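## Task

Carry plate C61 into the empty nest OUT so that it sits flat within the locators, with its well A1 (the cut-off corner) at the nest corner labelled A1. Every other plate must be back where it began, either seated in its nest or home in its slot of hotel H1. All of this has to hold without the robot's help. At the end, open the gripper and back away.

## Robot and tools

ROBOT. One four-axis plate mover with joints lift, shoulder, elbow and wrist yaw, ending in a level two-finger gripper with rubber pads. The gripper cannot tilt. Its fingers point along the gripper's +x axis and close along its y axis. The controlled point, end_effector_position, is midway between the pads, 2 to 3 cm behind the fingertips.

SCENE. Scene frame: origin on the table top under the arm base, +z up, +y to the left when facing along +x. Plates (in scene 1: C15, C51, C16, C61, C11, C56) are spread over hotel H1 and nests N1 and N2. Only their ID labels tell them apart. H1 has 6 slots numbered from the bottom. A plate counts as home when it rests flat on the shelf's two prongs, short end facing out, behind both front pins and between the side pins. Nest RG, in front of H1, can be used as a temporary set-down spot. Seated means lying flat inside a nest's locators.

execute_actions. The argument actions is a list holding at most one item. An empty list just reports the current state. An action item has rows, a list of 1 to 15 rows, plus optional steps (1 to 15, default 15; each step is 1/30 s). One row is used per step, and the last row repeats if steps exceeds the number of rows. A wait item has only steps (up to 300). Those steps are counted from the previous result, so thinking time uses them up. The optional pictures boolean turns camera images on or off.

ROW FORMAT. Each row is 5 numbers in [-1, 1]: dx, dy, dz, rz, opening. The first four are an offset, not a pose. They are expressed in the gripper's own axes and taken from the gripper pose in the latest result that reports it. Before any such result in the scene, and for a second or later call within one reply, they are taken from where the arm is when the action begins. Every row uses that same base; rows do not add up. Scale: 1.0 equals 0.6 m of travel or 180 degrees of turn. Positive rz rotates from +x toward +y. Opening is absolute: +1 is fully open (0.140 m) and -1 is closed, which still leaves 0.066 m between pads. Open-to-closed takes at least about 0.6 s. An all-zero offset is not a pause; it drives the hand back to the base pose.

CLIPPING. On every step the commanded pose is limited to 70 mm and 16 degrees from the measured pose. After an action the arm continues only to the last clipped pose, so check the reported pose and send the remainder next.

move. target is one row in the same format, with the same offset base. speed is the path's top speed in m/s, 0.002 to 0.5, default 0.25; turning is capped at twice that value in rad/s. The path is straight, lasts 0.5 to 10 s, and is cut off at 10 s. It ignores obstacles. The hand lags and may drift off the path or exceed the speed, especially with the arm stretched out. The opening is applied when the move starts. The move finishes once the hand and fingers are still, or 5 s after the path ends. The result adds a move: line giving the ending (done, off_target, moving, held, fault) and any limits. limits=paced means the sent pose was clipped. limits=held means some steps were blocked, and the arm may then speed up sharply. The distance to the target is also reported.

wait: seconds from 0 to 10; nothing new is sent during it. zoom_image: camera is cam_high or cam_wrist; region is [x0, y0, x1, y1] in pixels, origin at the top-left, at most 504 by 504. finished_scene: pass the number of the current scene. It cannot be undone and it reports success. Replying without any tool call ends everything.

RESULTS. The state line gives end_effector_position in metres and end_effector_quat_wxyz in the scene frame. The reported position may be off, more so at long reach. Joint positions lists lift (m, 0 to 0.55), shoulder (-2 to 2 rad), elbow (-2.8 to 2.8 rad), wrist yaw (-12.566 to 12.566 rad), then the pad gap in m. grip_measured is the finger opening on the command scale, possibly off by about 1 mm for the whole scene. A "pose unreachable" line means the clearance check changed or blocked a command. HELD flags steps that were not fully sent. A Hand target line shows the pose the controller is currently heading for.

GRIPPING. To hold a plate, keep commanding an opening below grip_measured: about 0.04 below gives a firm hold, a smaller margin a lighter one. Pads push with about 18 N each. A fast close squeezes harder and can make the fingers spring open.

CAMERAS. cam_high is fixed (672x504). cam_wrist is a fisheye on the hand (504x504); its pose is computed from the joint readings. Calibration (K, distortion, T_world_to_cam) is supplied but may be off by a few degrees and millimetres.

CAUTIONS. Keep the elbow more than 0.4 rad away from 0, or the arm may fold and fault. If contact torque reaches a joint's load limit (lift 54.6 N, shoulder 8.19 N m, elbow 4.09 N m, wrist yaw 1.36 N m, held load included), the arm halts for 10 s and the rest of the call is dropped. Holding a load heats the motors: MOTOR HOT appears from 85 °C, and at 100 °C the brakes lock until the motors cool (OVER-TEMPERATURE FAULT). Faster contact hits harder, and aiming further past a contact presses harder. Because offsets start from the measured pose, repeating a small push against something rigid adds no force, but against something that yields it goes deeper. Approach slowly, avoid slams and drops, and never knock anything off the table. Held parts may occasionally be tugged and loose items nudged. The simulation keeps running while you compose a reply.

Each tool is called after ">>>" as a command line: name --argument value for each argument, lists and objects as JSON in quotes; but a table of rows of numbers goes row by row, as --pt "numbers of a row", without its own name.

## Session

>>> execute_actions --actions '[]'

>>> zoom_image --camera "cam_high" --region '[0,0,336,504]'

>>> zoom_image --camera "cam_high" --region '[336,0,672,504]'

Scene clock: 0.00 s of 9600.00 s.
end_effector_position=(+0.5320, +0.0345, +0.3767) grip_measured=+1.00 end_effector_quat_wxyz=(+0.510, -0.000, -0.000, +0.860)
Joint positions: [ 0.372 -0.742 -1.967 -1.503  0.14 ]
Hand target: +0.532, +0.034, +0.377; +0.510, -0.000, -0.000, +0.860

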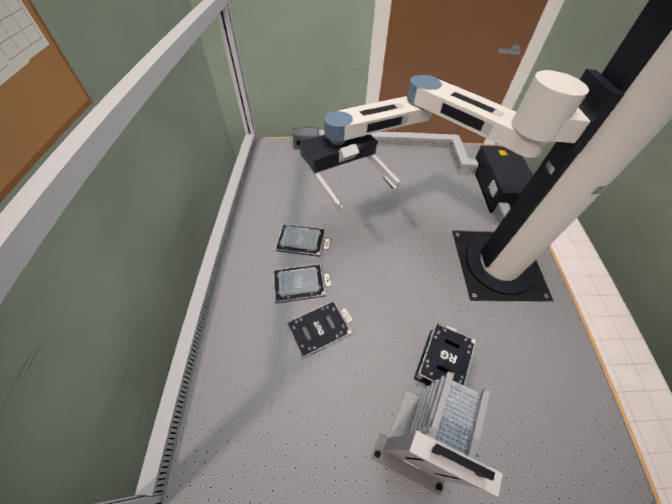

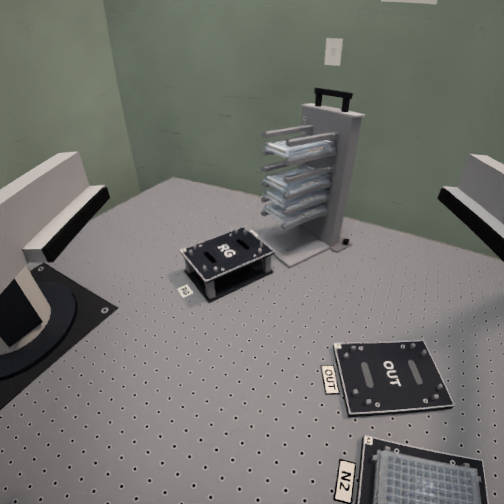

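Region (0, 0, 336, 504) of cam_high's 672x504 image, scaled by 1.000.

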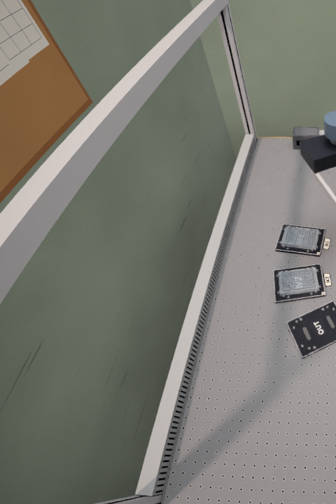

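Region (336, 0, 672, 504) of cam_high's 672x504 image, scaled by 1.000.

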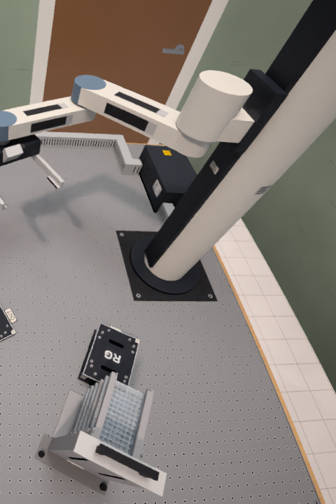

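>>> zoom_image --camera "cam_high" --region '[250,210,400,370]'

>>> zoom_image --camera "cam_high" --region '[360,310,520,504]'

>>> zoom_image --camera "cam_wrist" --region '[170,80,380,310]'

>>> zoom_image --camera "cam_wrist" --region '[310,320,504,504]'

Region (250, 210, 400, 370) of cam_high's 672x504 image, scaled by 3.150, with more detail than that image has; it fills the left 472 columns of this view, and the rest is white.

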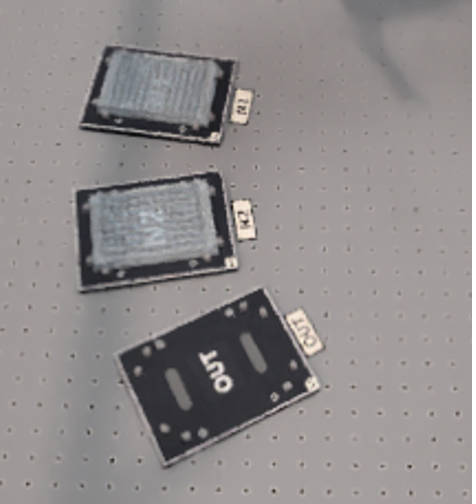

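Region (360, 310, 520, 504) of cam_high's 672x504 image, scaled by 2.598, with more detail than that image has; it fills the left 416 columns of this view, and the rest is white.

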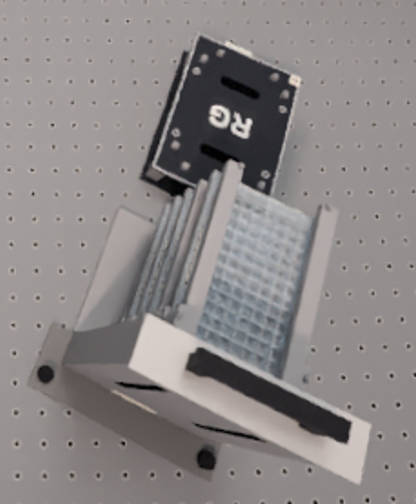

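Region (170, 80, 380, 310) of cam_wrist's 504x504 image, scaled by 2.191, with more detail than that image has; it fills the left 460 columns of this view, and the rest is white.

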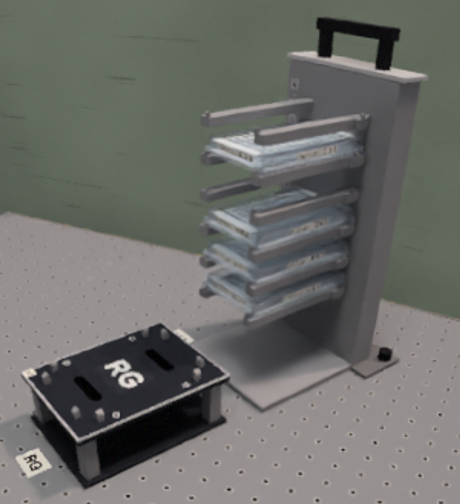

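Region (310, 320, 504, 504) of cam_wrist's 504x504 image, scaled by 2.598, with more detail than that image has; it fills the top 478 rows of this view, and the rest is white.

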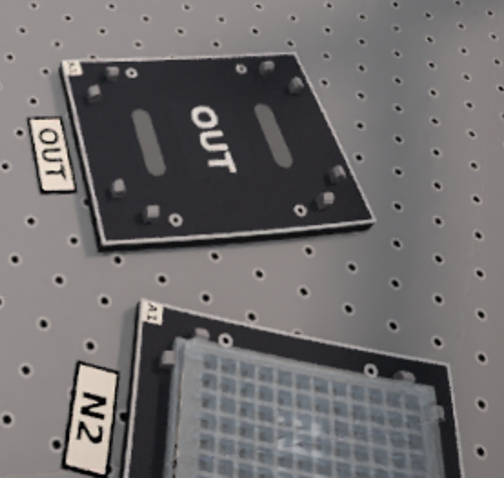

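>>> zoom_image --camera "cam_wrist" --region '[255,125,350,235]'

Region (255, 125, 350, 235) of cam_wrist's 504x504 image, scaled by 4.582, with more detail than that image has; it fills the left 435 columns of this view, and the rest is white.

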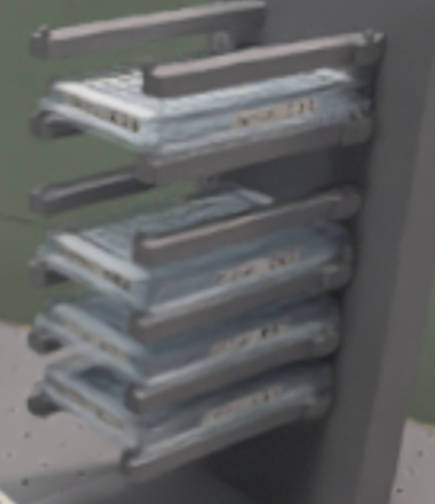

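>>> move --target '[0.641,0.147,-0.13,-0.281,1]' --speed 0.4

>>> zoom_image --camera "cam_wrist" --region '[130,50,380,300]'

Scene clock: 7.00 s of 9600.00 s.
end_effector_position=(+0.2698, +0.3294, +0.2987) grip_measured=+1.00 end_effector_quat_wxyz=(+0.828, -0.000, -0.000, +0.560)
Joint positions: [ 0.294  0.367 -0.792 -4.668  0.14 ]
Hand target: +0.270, +0.329, +0.299; +0.828, -0.000, -0.000, +0.560
Off the commanded pose: 0.000 m, 0 deg.
After step 90, 2.07 s passed at rest.
move: done; limits=paced
camera_calibration (this result's frames):
cam_wrist: T_world_to_cam=[[0.929813, -0.368017, -0.00331182, -0.119809], [-0.224502, -0.560038, -0.797469, 0.470426], [0.291627, 0.742241, -0.603351, -0.0470444], [0, 0, 0, 1]] pos_world=[0.23073, 0.254283, 0.346369]

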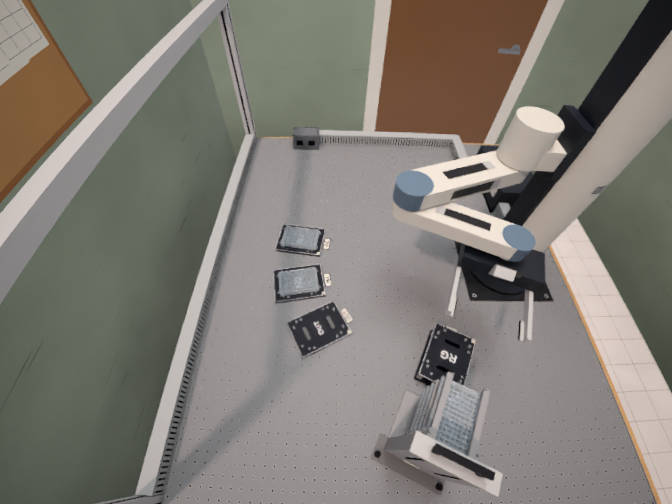

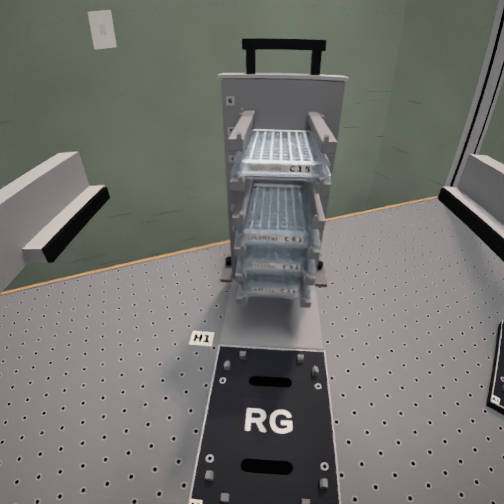

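Region (130, 50, 380, 300) of cam_wrist's 504x504 image, scaled by 2.016, with more detail than that image has.

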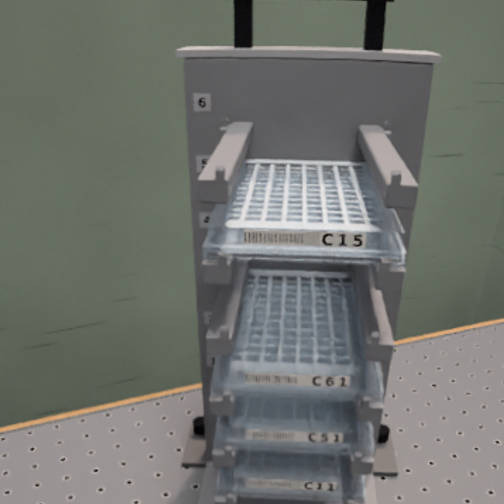

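>>> move --target '[0.12,-0.015,-0.18,-0.023,0.3]'

>>> zoom_image --camera "cam_wrist" --region '[130,50,410,330]'

Scene clock: 11.67 s of 9600.00 s.
end_effector_position=(+0.3051, +0.3929, +0.1907) grip_measured=+0.30 end_effector_quat_wxyz=(+0.848, -0.000, -0.000, +0.530)
Joint positions: [ 0.186  0.426 -1.108 -4.484  0.114]
Hand target: +0.305, +0.393, +0.191; +0.848, -0.000, -0.000, +0.530
Off the commanded pose: 0.000 m, 0 deg.
After step 90, 0.73 s passed at rest.
move: done
camera_calibration (this result's frames):
cam_wrist: T_world_to_cam=[[0.900561, -0.434716, -0.00331182, -0.0944634], [-0.264668, -0.542212, -0.797469, 0.432978], [0.344877, 0.719046, -0.603351, -0.176762], [0, 0, 0, 1]] pos_world=[0.260627, 0.320802, 0.238324]

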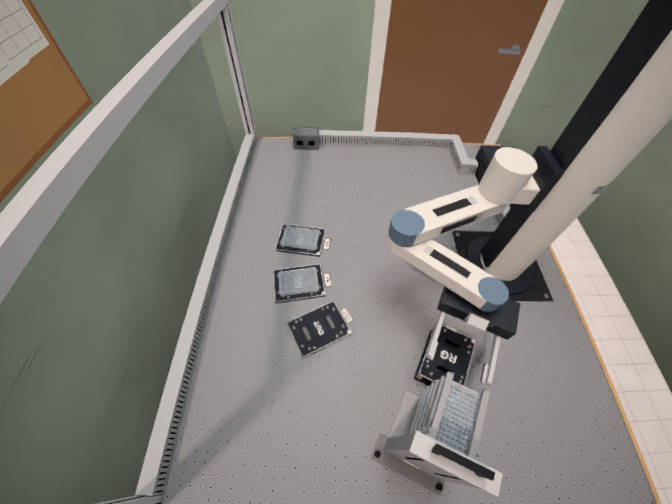

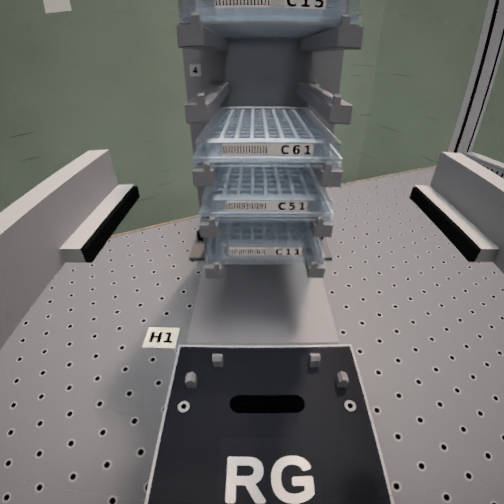

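Region (130, 50, 410, 330) of cam_wrist's 504x504 image, scaled by 1.800, with more detail than that image has.

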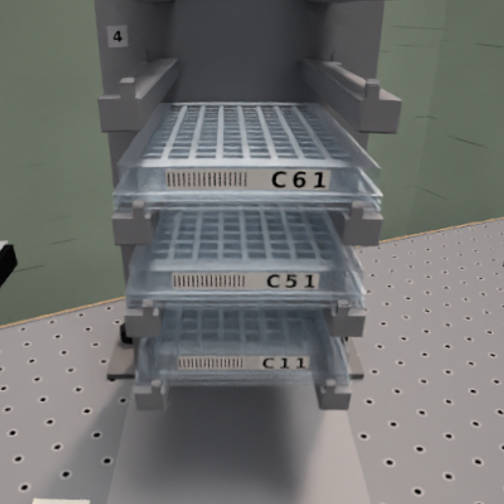

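>>> move --target '[0.215,0,0,0,0.3]' --speed 0.1

Scene clock: 18.33 s of 9600.00 s.
end_effector_position=(+0.3618, +0.5088, +0.1907) grip_measured=+0.30 end_effector_quat_wxyz=(+0.848, -0.000, -0.000, +0.530)
Joint positions: [ 0.186  0.631 -1.768 -4.029  0.114]
Hand target: +0.362, +0.509, +0.191; +0.848, -0.000, -0.000, +0.530
Off the commanded pose: 0.000 m, 0 deg.
After step 90, 2.10 s passed at rest.
move: done
camera_calibration (this result's frames):
cam_wrist: T_world_to_cam=[[0.900316, -0.435225, -0.00331182, -0.0947978], [-0.264974, -0.542063, -0.797469, 0.510882], [0.345283, 0.718851, -0.603351, -0.279708], [0, 0, 0, 1]] pos_world=[0.317297, 0.43674, 0.238336]

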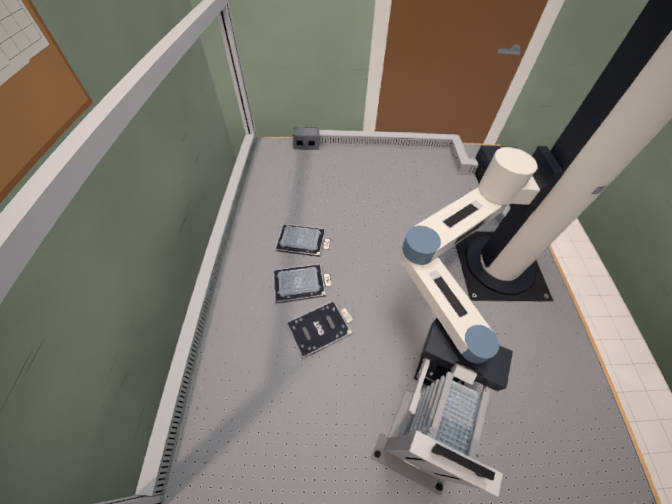

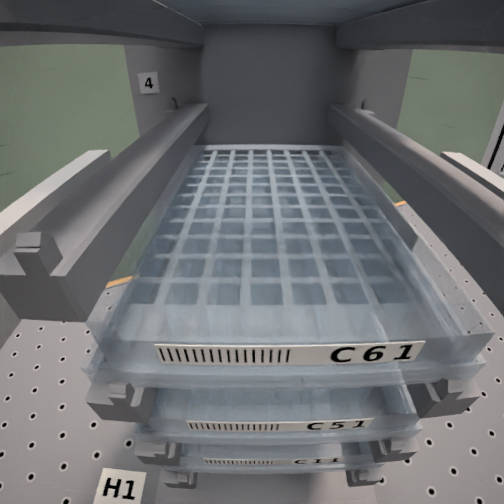

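>>> move --target '[0.005,0.0025,0,0,-0.38]' --speed 0.05

>>> move --target '[0,0,0,0,-0.52]'

Scene clock: 21.83 s of 9600.00 s.
end_effector_position=(+0.3619, +0.5121, +0.1907) grip_measured=-0.38 end_effector_quat_wxyz=(+0.848, -0.000, -0.000, +0.529)
Joint positions: [ 0.186  0.642 -1.788 -4.021  0.089]
Hand target: +0.362, +0.512, +0.191; +0.848, -0.000, -0.000, +0.530
Off the commanded pose: 0.000 m, 0 deg.
move: done
camera_calibration (this result's frames):
cam_wrist: T_world_to_cam=[[0.900127, -0.435616, -0.00331182, -0.093173], [-0.265209, -0.541948, -0.797469, 0.512713], [0.345595, 0.718701, -0.603351, -0.282137], [0, 0, 0, 1]] pos_world=[0.317349, 0.440048, 0.238336]

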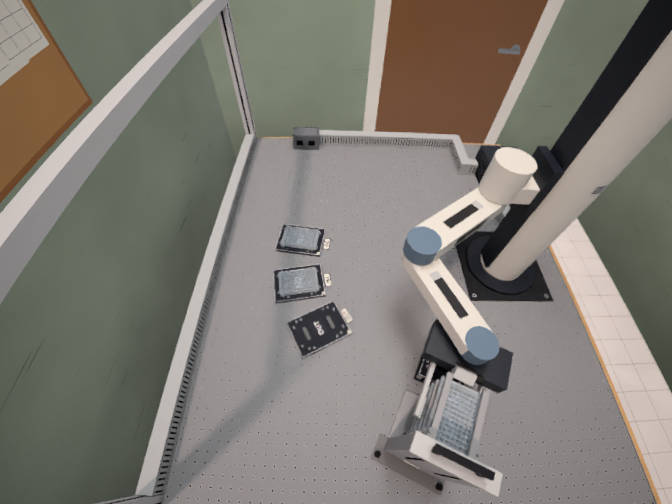

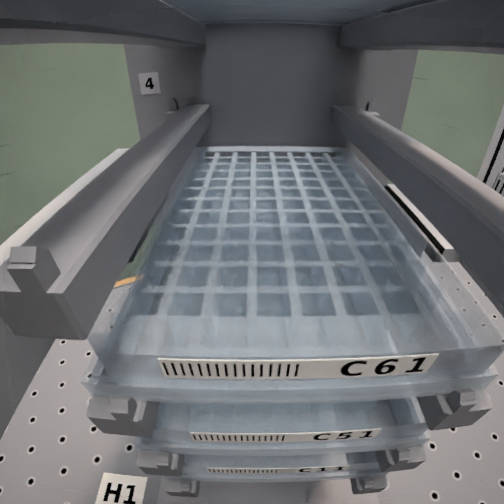

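Scene clock: 22.33 s of 9600.00 s.
end_effector_position=(+0.3619, +0.5121, +0.1907) grip_measured=-0.52 end_effector_quat_wxyz=(+0.848, -0.000, -0.000, +0.529)
Joint positions: [ 0.186  0.642 -1.788 -4.021  0.084]
Hand target: +0.362, +0.512, +0.191; +0.848, -0.000, -0.000, +0.529
Off the commanded pose: 0.000 m, 0 deg.
move: done
camera_calibration (this result's frames):
cam_wrist: T_world_to_cam=[[0.900124, -0.435621, -0.00331182, -0.0931734], [-0.265213, -0.541946, -0.797469, 0.512713], [0.3456, 0.718699, -0.603351, -0.282138], [0, 0, 0, 1]] pos_world=[0.317353, 0.440047, 0.238336]

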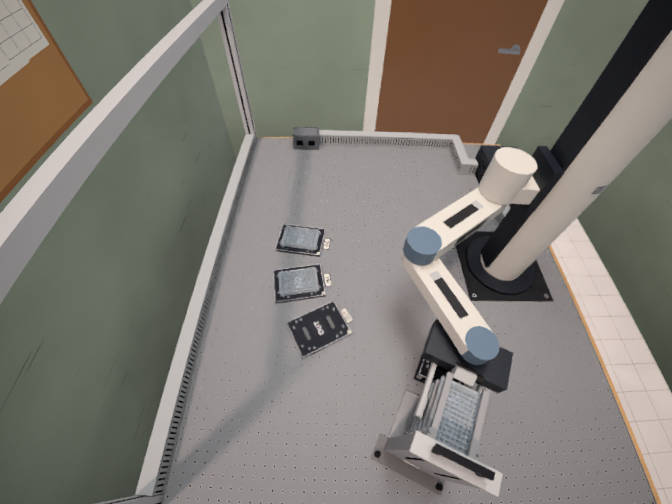

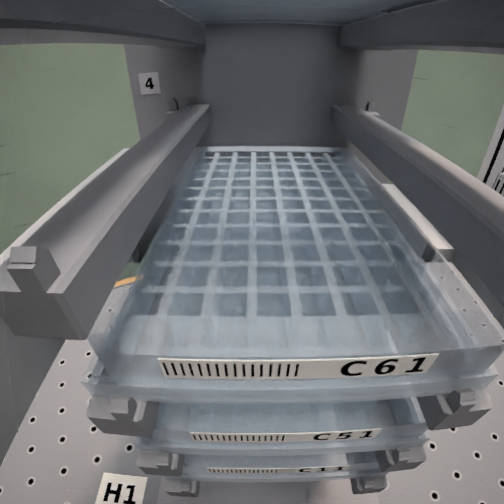

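The pads are above the skirt, so I'm closing further onto the plate body.

>>> move --target '[0,0,0,0,-0.61]'

Scene clock: 23.73 s of 9600.00 s.
end_effector_position=(+0.3619, +0.5121, +0.1907) grip_measured=-0.55 end_effector_quat_wxyz=(+0.848, -0.000, -0.000, +0.529)
Joint positions: [ 0.186  0.642 -1.788 -4.021  0.083]
Hand target: +0.362, +0.512, +0.191; +0.848, -0.000, -0.000, +0.529
Off the commanded pose: 0.000 m, 0 deg.
move: done
camera_calibration (this result's frames):
cam_wrist: T_world_to_cam=[[0.900127, -0.435616, -0.00331182, -0.0931751], [-0.265209, -0.541948, -0.797469, 0.512712], [0.345595, 0.718701, -0.603351, -0.282136], [0, 0, 0, 1]] pos_world=[0.31735, 0.440046, 0.238336]

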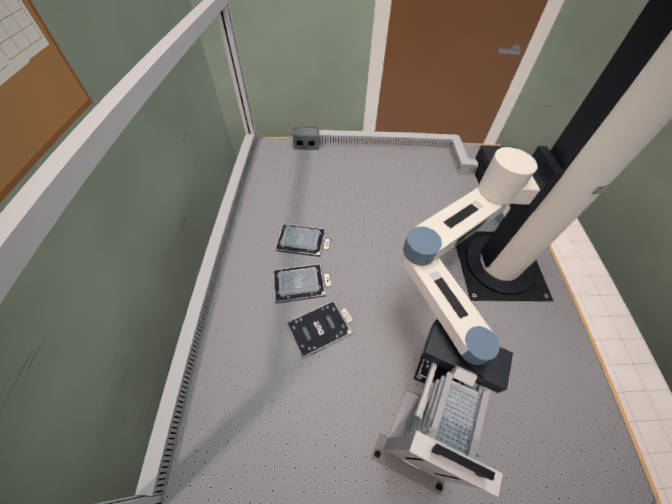

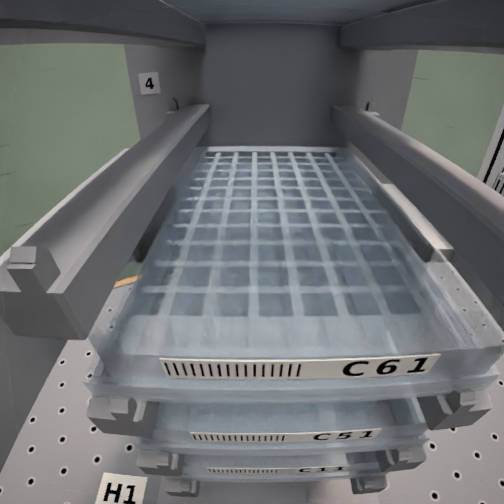

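>>> move --target '[0,0,0.011,0,-0.61]' --speed 0.02

>>> move --target '[-0.02,0,0,0,-0.61]' --speed 0.015

Scene clock: 26.63 s of 9600.00 s.
end_effector_position=(+0.3619, +0.5121, +0.1973) grip_measured=-0.55 end_effector_quat_wxyz=(+0.848, -0.000, -0.000, +0.529)
Joint positions: [ 0.192  0.642 -1.788 -4.021  0.083]
Hand target: +0.362, +0.512, +0.197; +0.848, -0.000, -0.000, +0.529
Off the commanded pose: 0.000 m, 0 deg.
move: done
camera_calibration (this result's frames):
cam_wrist: T_world_to_cam=[[0.900127, -0.435615, -0.00331182, -0.0931533], [-0.265209, -0.541948, -0.797469, 0.517988], [0.345595, 0.718702, -0.603351, -0.278145], [0, 0, 0, 1]] pos_world=[0.31735, 0.440046, 0.244952]

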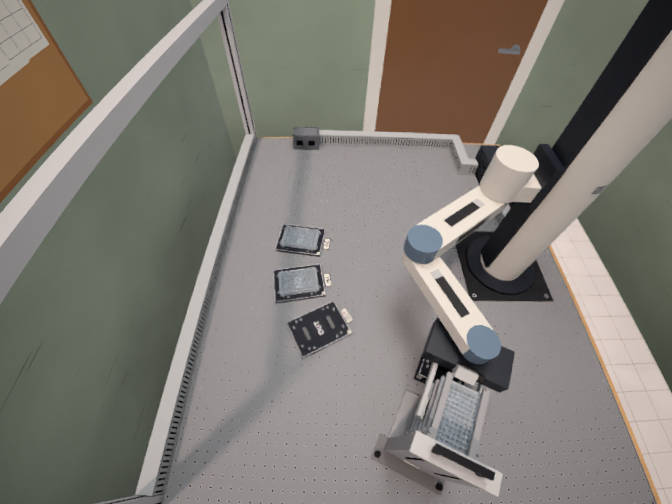

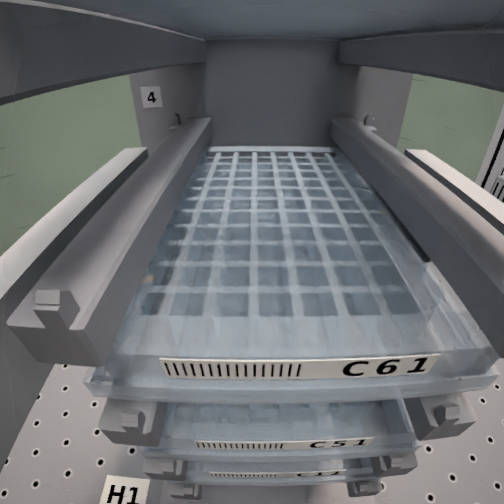

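Scene clock: 27.67 s of 9600.00 s.
end_effector_position=(+0.3565, +0.5014, +0.1973) grip_measured=-0.55 end_effector_quat_wxyz=(+0.848, -0.000, -0.000, +0.530)
Joint positions: [ 0.192  0.615 -1.716 -4.066  0.083]
Hand target: +0.357, +0.501, +0.197; +0.848, -0.000, -0.000, +0.529
Off the commanded pose: 0.000 m, 0 deg.
move: done
camera_calibration (this result's frames):
cam_wrist: T_world_to_cam=[[0.900372, -0.435108, -0.00331182, -0.0932797], [-0.264904, -0.542097, -0.797469, 0.510704], [0.34519, 0.718896, -0.603351, -0.268517], [0, 0, 0, 1]] pos_world=[0.311963, 0.4293, 0.244952]

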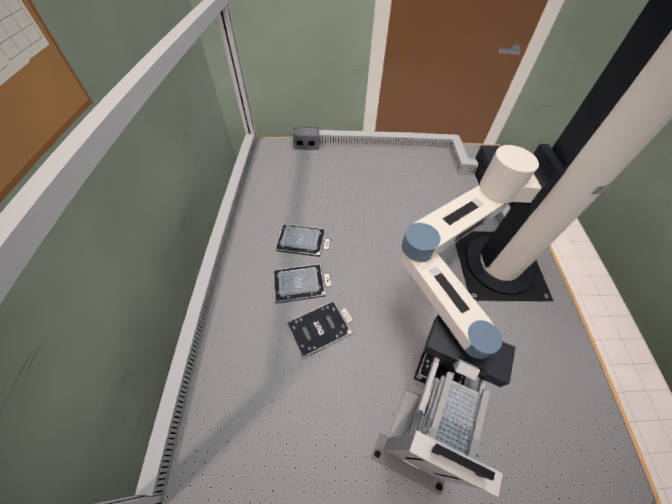

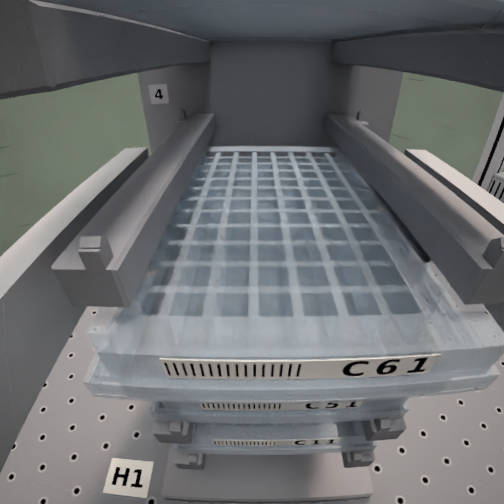

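>>> move --target '[-0.27,0,0,0,-0.61]' --speed 0.1

>>> zoom_image --camera "cam_wrist" --region '[170,120,390,220]'

>>> zoom_image --camera "cam_wrist" --region '[50,260,250,440]'

Scene clock: 30.87 s of 9600.00 s.
end_effector_position=(+0.2852, +0.3558, +0.1973) grip_measured=-0.55 end_effector_quat_wxyz=(+0.848, -0.000, -0.000, +0.530)
Joint positions: [ 0.192  0.407 -0.926 -4.646  0.083]
Hand target: +0.285, +0.356, +0.197; +0.848, -0.000, -0.000, +0.530
Off the commanded pose: 0.000 m, 0 deg.
move: done
camera_calibration (this result's frames):
cam_wrist: T_world_to_cam=[[0.900639, -0.434555, -0.00331182, -0.0927543], [-0.264571, -0.54226, -0.797469, 0.412854], [0.344748, 0.719108, -0.603351, -0.13926], [0, 0, 0, 1]] pos_world=[0.240777, 0.283711, 0.244909]

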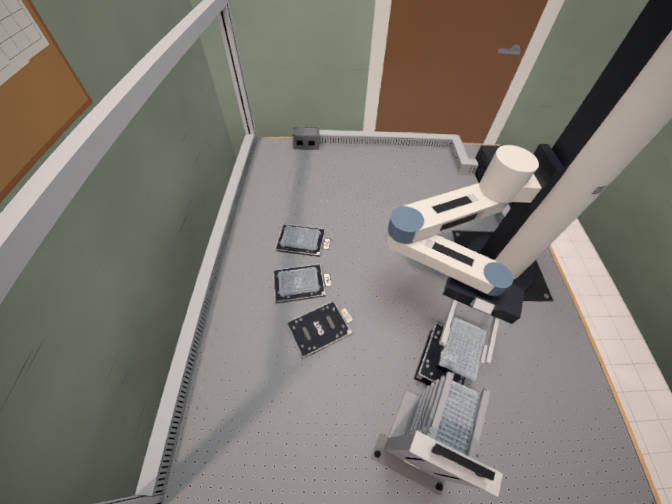

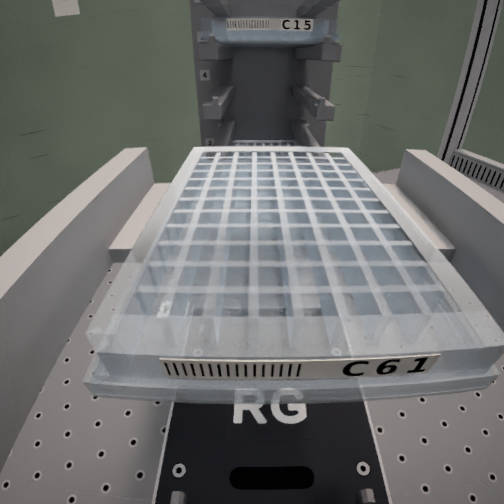

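Region (170, 120, 390, 220) of cam_wrist's 504x504 image, scaled by 2.291, with more detail than that image has; it fills the top 229 rows of this view, and the rest is white.

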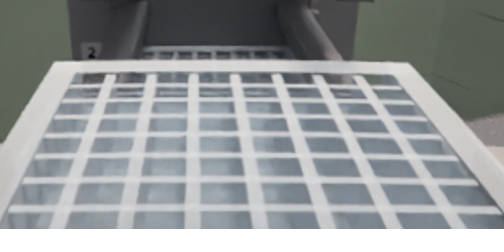

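Region (50, 260, 250, 440) of cam_wrist's 504x504 image, scaled by 2.520, with more detail than that image has; it fills the top 454 rows of this view, and the rest is white.

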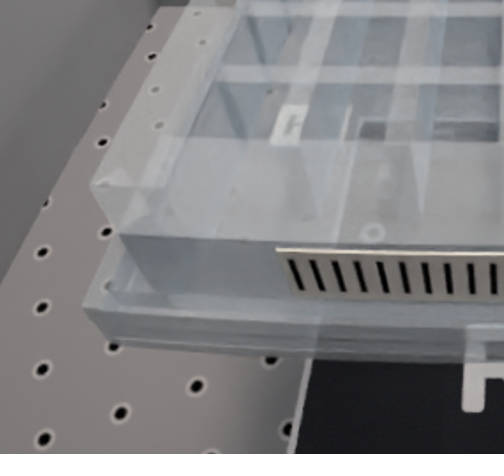

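>>> move --target '[0.117,-0.61,-0.08,-0.205,-0.61]'

Scene clock: 35.53 s of 9600.00 s.
end_effector_position=(+0.6451, +0.2583, +0.1492) grip_measured=-0.55 end_effector_quat_wxyz=(+0.972, -0.000, -0.000, +0.234)
Joint positions: [ 0.144 -0.128 -1.729 -3.954  0.083]
Hand target: +0.645, +0.258, +0.149; +0.972, -0.000, -0.000, +0.234
Off the commanded pose: 0.000 m, 0 deg.
move: done
camera_calibration (this result's frames):
cam_wrist: T_world_to_cam=[[0.458665, -0.888603, -0.00331182, -0.057003], [-0.537357, -0.274392, -0.797469, 0.523646], [0.707725, 0.36755, -0.603351, -0.365509], [0, 0, 0, 1]] pos_world=[0.56621, 0.227374, 0.196873]

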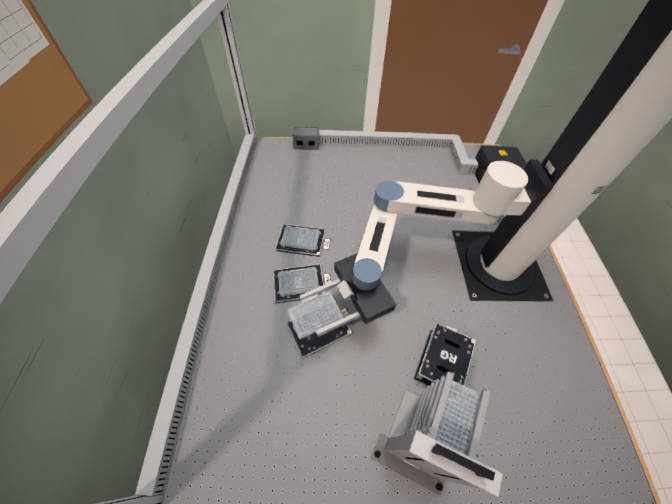

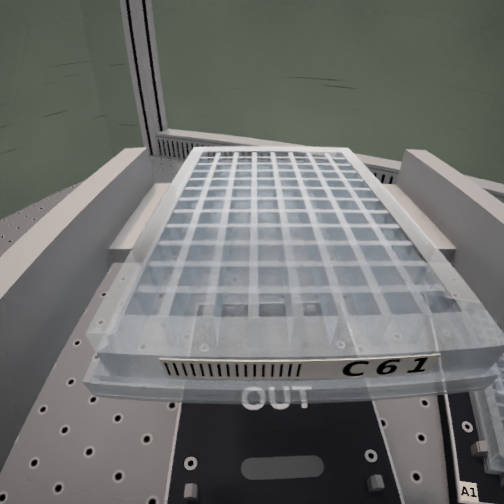

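>>> move --target '[0,-0.0115,-0.175,0.006,-0.61]' --speed 0.15

Scene clock: 38.70 s of 9600.00 s.
end_effector_position=(+0.6482, +0.2521, +0.0442) grip_measured=-0.55 end_effector_quat_wxyz=(+0.970, -0.000, -0.000, +0.243)
Joint positions: [ 0.039 -0.152 -1.727 -3.913  0.083]
Hand target: +0.648, +0.252, +0.044; +0.970, -0.000, -0.000, +0.243
Off the commanded pose: 0.000 m, 0 deg.
move: done
camera_calibration (this result's frames):
cam_wrist: T_world_to_cam=[[0.475045, -0.879955, -0.00331182, -0.07706], [-0.532182, -0.284298, -0.797469, 0.439023], [0.700795, 0.380596, -0.603351, -0.427674], [0, 0, 0, 1]] pos_world=[0.569959, 0.219775, 0.0918149]

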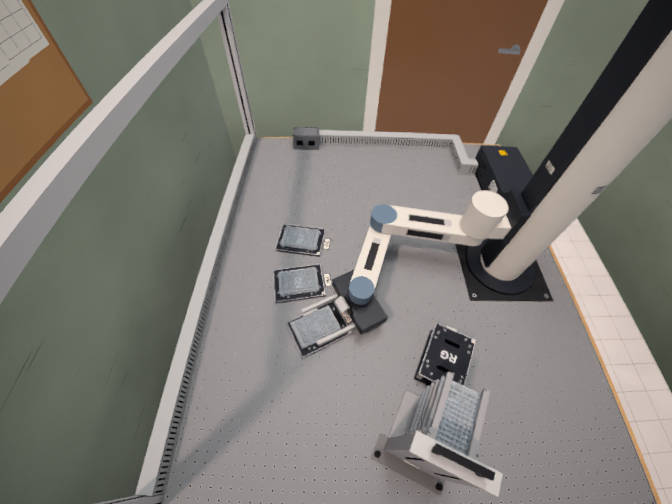

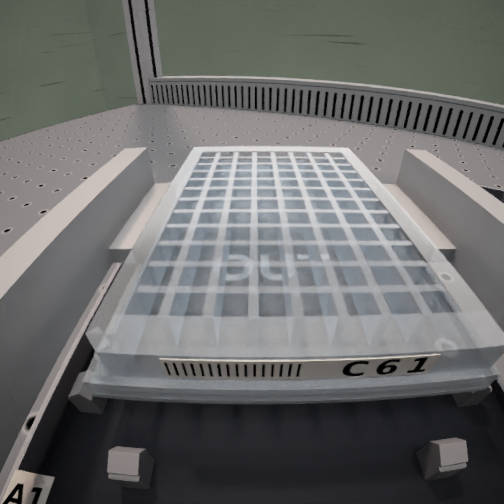

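>>> move --target '[0,-0.001,-0.022,0,-0.61]' --speed 0.03

>>> zoom_image --camera "cam_high" --region '[280,285,370,365]'

Scene clock: 50.80 s of 9600.00 s.
end_effector_position=(+0.6473, +0.2531, +0.0364) grip_measured=-0.55 end_effector_quat_wxyz=(+0.970, -0.000, -0.000, +0.245)
Joint positions: [ 0.031 -0.152 -1.725 -3.911  0.083]
Hand target: +0.647, +0.253, +0.036; +0.969, -0.000, -0.000, +0.245
Off the commanded pose: 0.006 m, 0 deg.
TORQUE FAULT: the external load on joint 1 (lift) reached its load limit, and the arm stopped for 10 seconds. The arm's remaining commands of this call were not run. The arm holds where it stopped, with its grip as last carried out, and accepts commands again: back off and push less far. The arm stops again, at the same cost, whenever a joint's load reaches its limit.
move: fault
camera_calibration (this result's frames):
cam_wrist: T_world_to_cam=[[0.478626, -0.878013, -0.00331182, -0.0786521], [-0.53102, -0.286463, -0.797469, 0.432401], [0.699239, 0.383448, -0.603351, -0.431822], [0, 0, 0, 1]] pos_world=[0.569206, 0.220391, 0.0840259]

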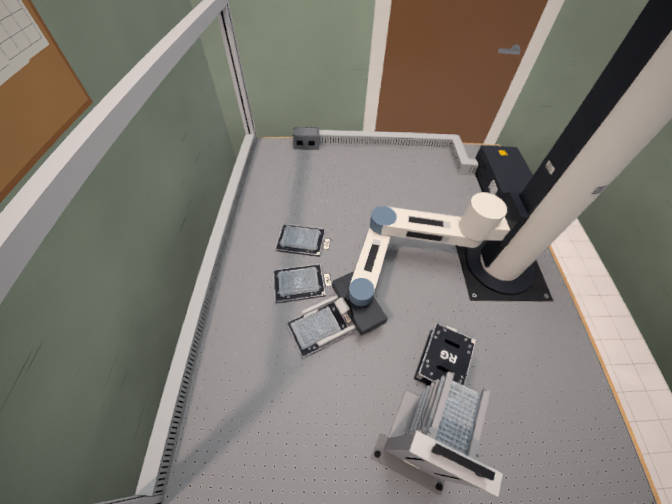

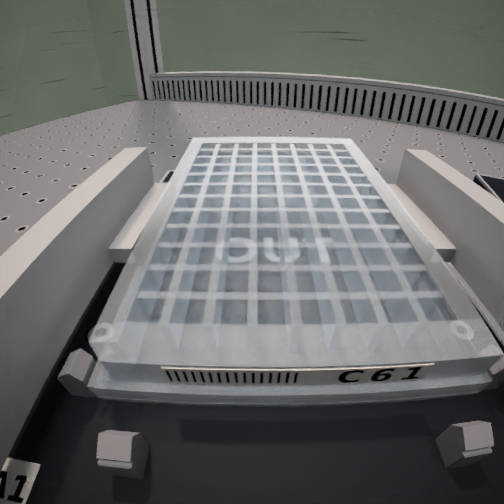

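Region (280, 285, 370, 365) of cam_high's 672x504 image, scaled by 5.600, with more detail than that image has.

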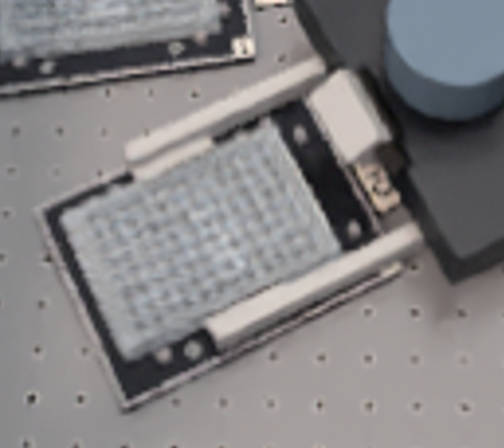

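>>> move --target '[0,0,0.006,0,-0.61]' --speed 0.02

>>> move --target '[-0.0105,0,0,0,-0.61]' --speed 0.02

>>> zoom_image --camera "cam_high" --region '[280,285,370,365]'

Scene clock: 54.30 s of 9600.00 s.
end_effector_position=(+0.6472, +0.2532, +0.0399) grip_measured=-0.55 end_effector_quat_wxyz=(+0.969, -0.000, -0.000, +0.245)
Joint positions: [ 0.035 -0.151 -1.725 -3.911  0.083]
Hand target: +0.647, +0.253, +0.040; +0.970, -0.000, -0.000, +0.245
Off the commanded pose: 0.000 m, 0 deg.
move: done
camera_calibration (this result's frames):
cam_wrist: T_world_to_cam=[[0.479112, -0.877747, -0.00331182, -0.0788235], [-0.530861, -0.286758, -0.797469, 0.435199], [0.699027, 0.383835, -0.603351, -0.429594], [0, 0, 0, 1]] pos_world=[0.569093, 0.220503, 0.0876003]

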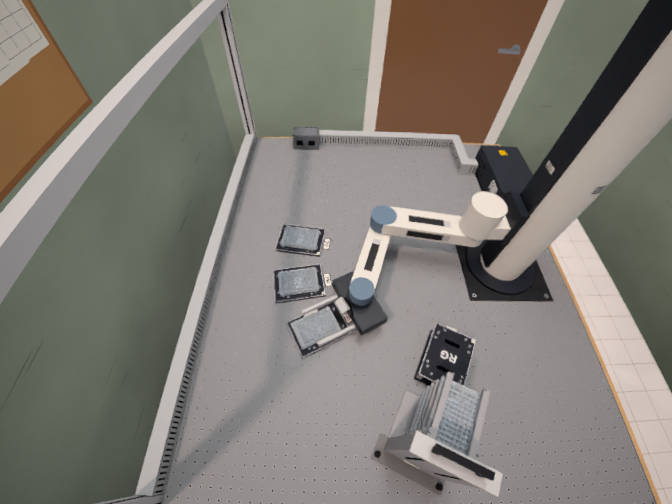

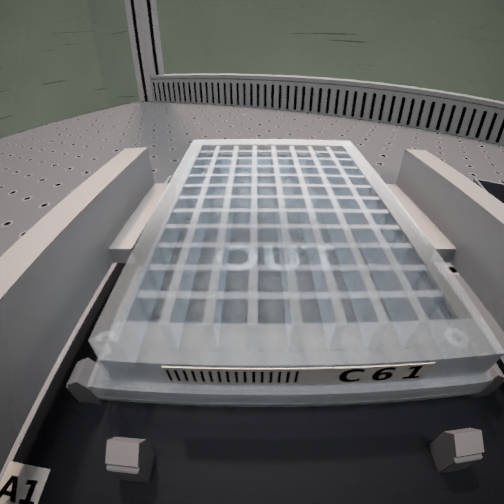

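Scene clock: 55.00 s of 9600.00 s.
end_effector_position=(+0.6416, +0.2504, +0.0399) grip_measured=-0.55 end_effector_quat_wxyz=(+0.969, -0.000, -0.000, +0.245)
Joint positions: [ 0.035 -0.167 -1.688 -3.932  0.083]
Hand target: +0.642, +0.250, +0.040; +0.969, -0.000, -0.000, +0.245
Off the commanded pose: 0.000 m, 0 deg.
move: done
camera_calibration (this result's frames):
cam_wrist: T_world_to_cam=[[0.47957, -0.877498, -0.00331182, -0.0790058], [-0.530711, -0.287034, -0.797469, 0.431373], [0.698826, 0.384199, -0.603351, -0.424537], [0, 0, 0, 1]] pos_world=[0.563501, 0.217598, 0.0876001]

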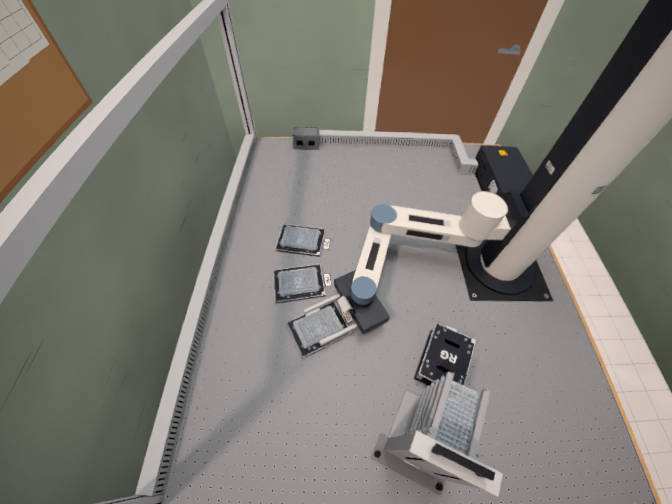

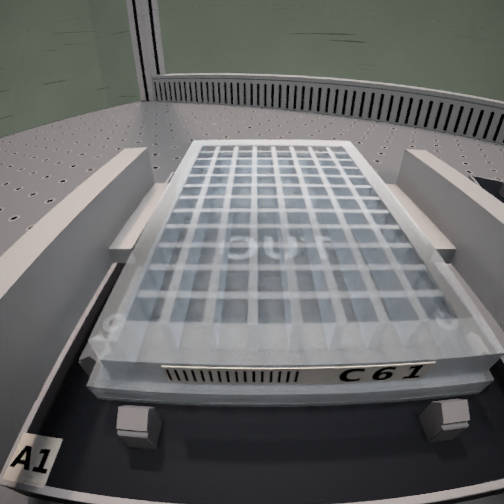

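Region (280, 285, 370, 365) of cam_high's 672x504 image, scaled by 5.600, with more detail than that image has.

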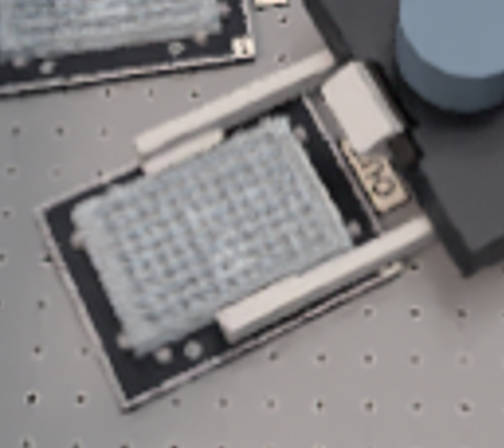

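>>> move --target '[-0.001,-0.0005,-0.006,0,-0.61]' --speed 0.01

Scene clock: 58.17 s of 9600.00 s.
end_effector_position=(+0.6409, +0.2501, +0.0364) grip_measured=-0.55 end_effector_quat_wxyz=(+0.969, -0.000, -0.000, +0.246)
Joint positions: [ 0.031 -0.169 -1.684 -3.933  0.083]
Hand target: +0.641, +0.250, +0.036; +0.969, -0.000, -0.000, +0.245
Off the commanded pose: 0.000 m, 0 deg.
move: done
camera_calibration (this result's frames):
cam_wrist: T_world_to_cam=[[0.480661, -0.8769, -0.00331182, -0.0797592], [-0.530354, -0.287695, -0.797469, 0.428022], [0.698348, 0.385069, -0.603351, -0.425969], [0, 0, 0, 1]] pos_world=[0.562814, 0.217226, 0.0840615]

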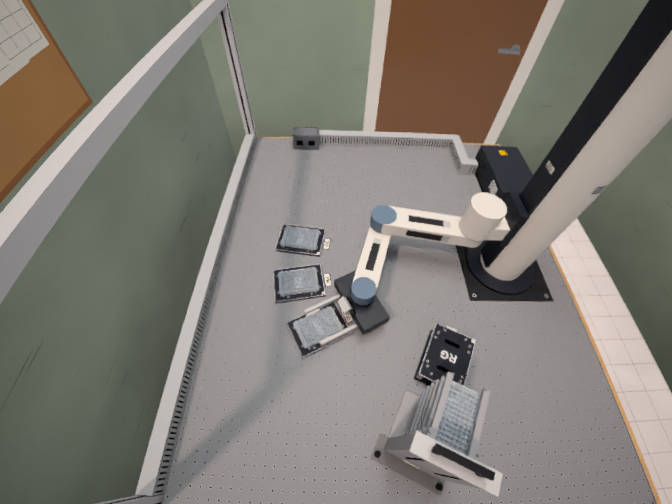

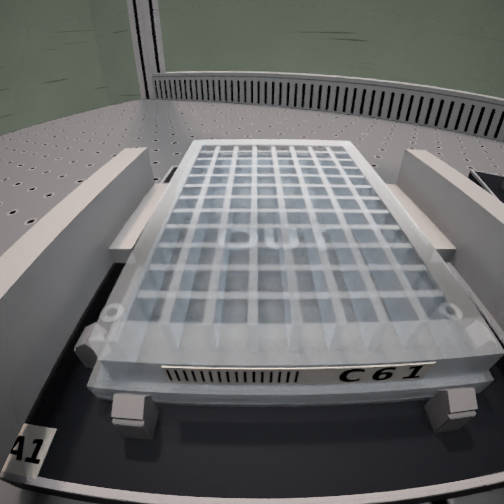

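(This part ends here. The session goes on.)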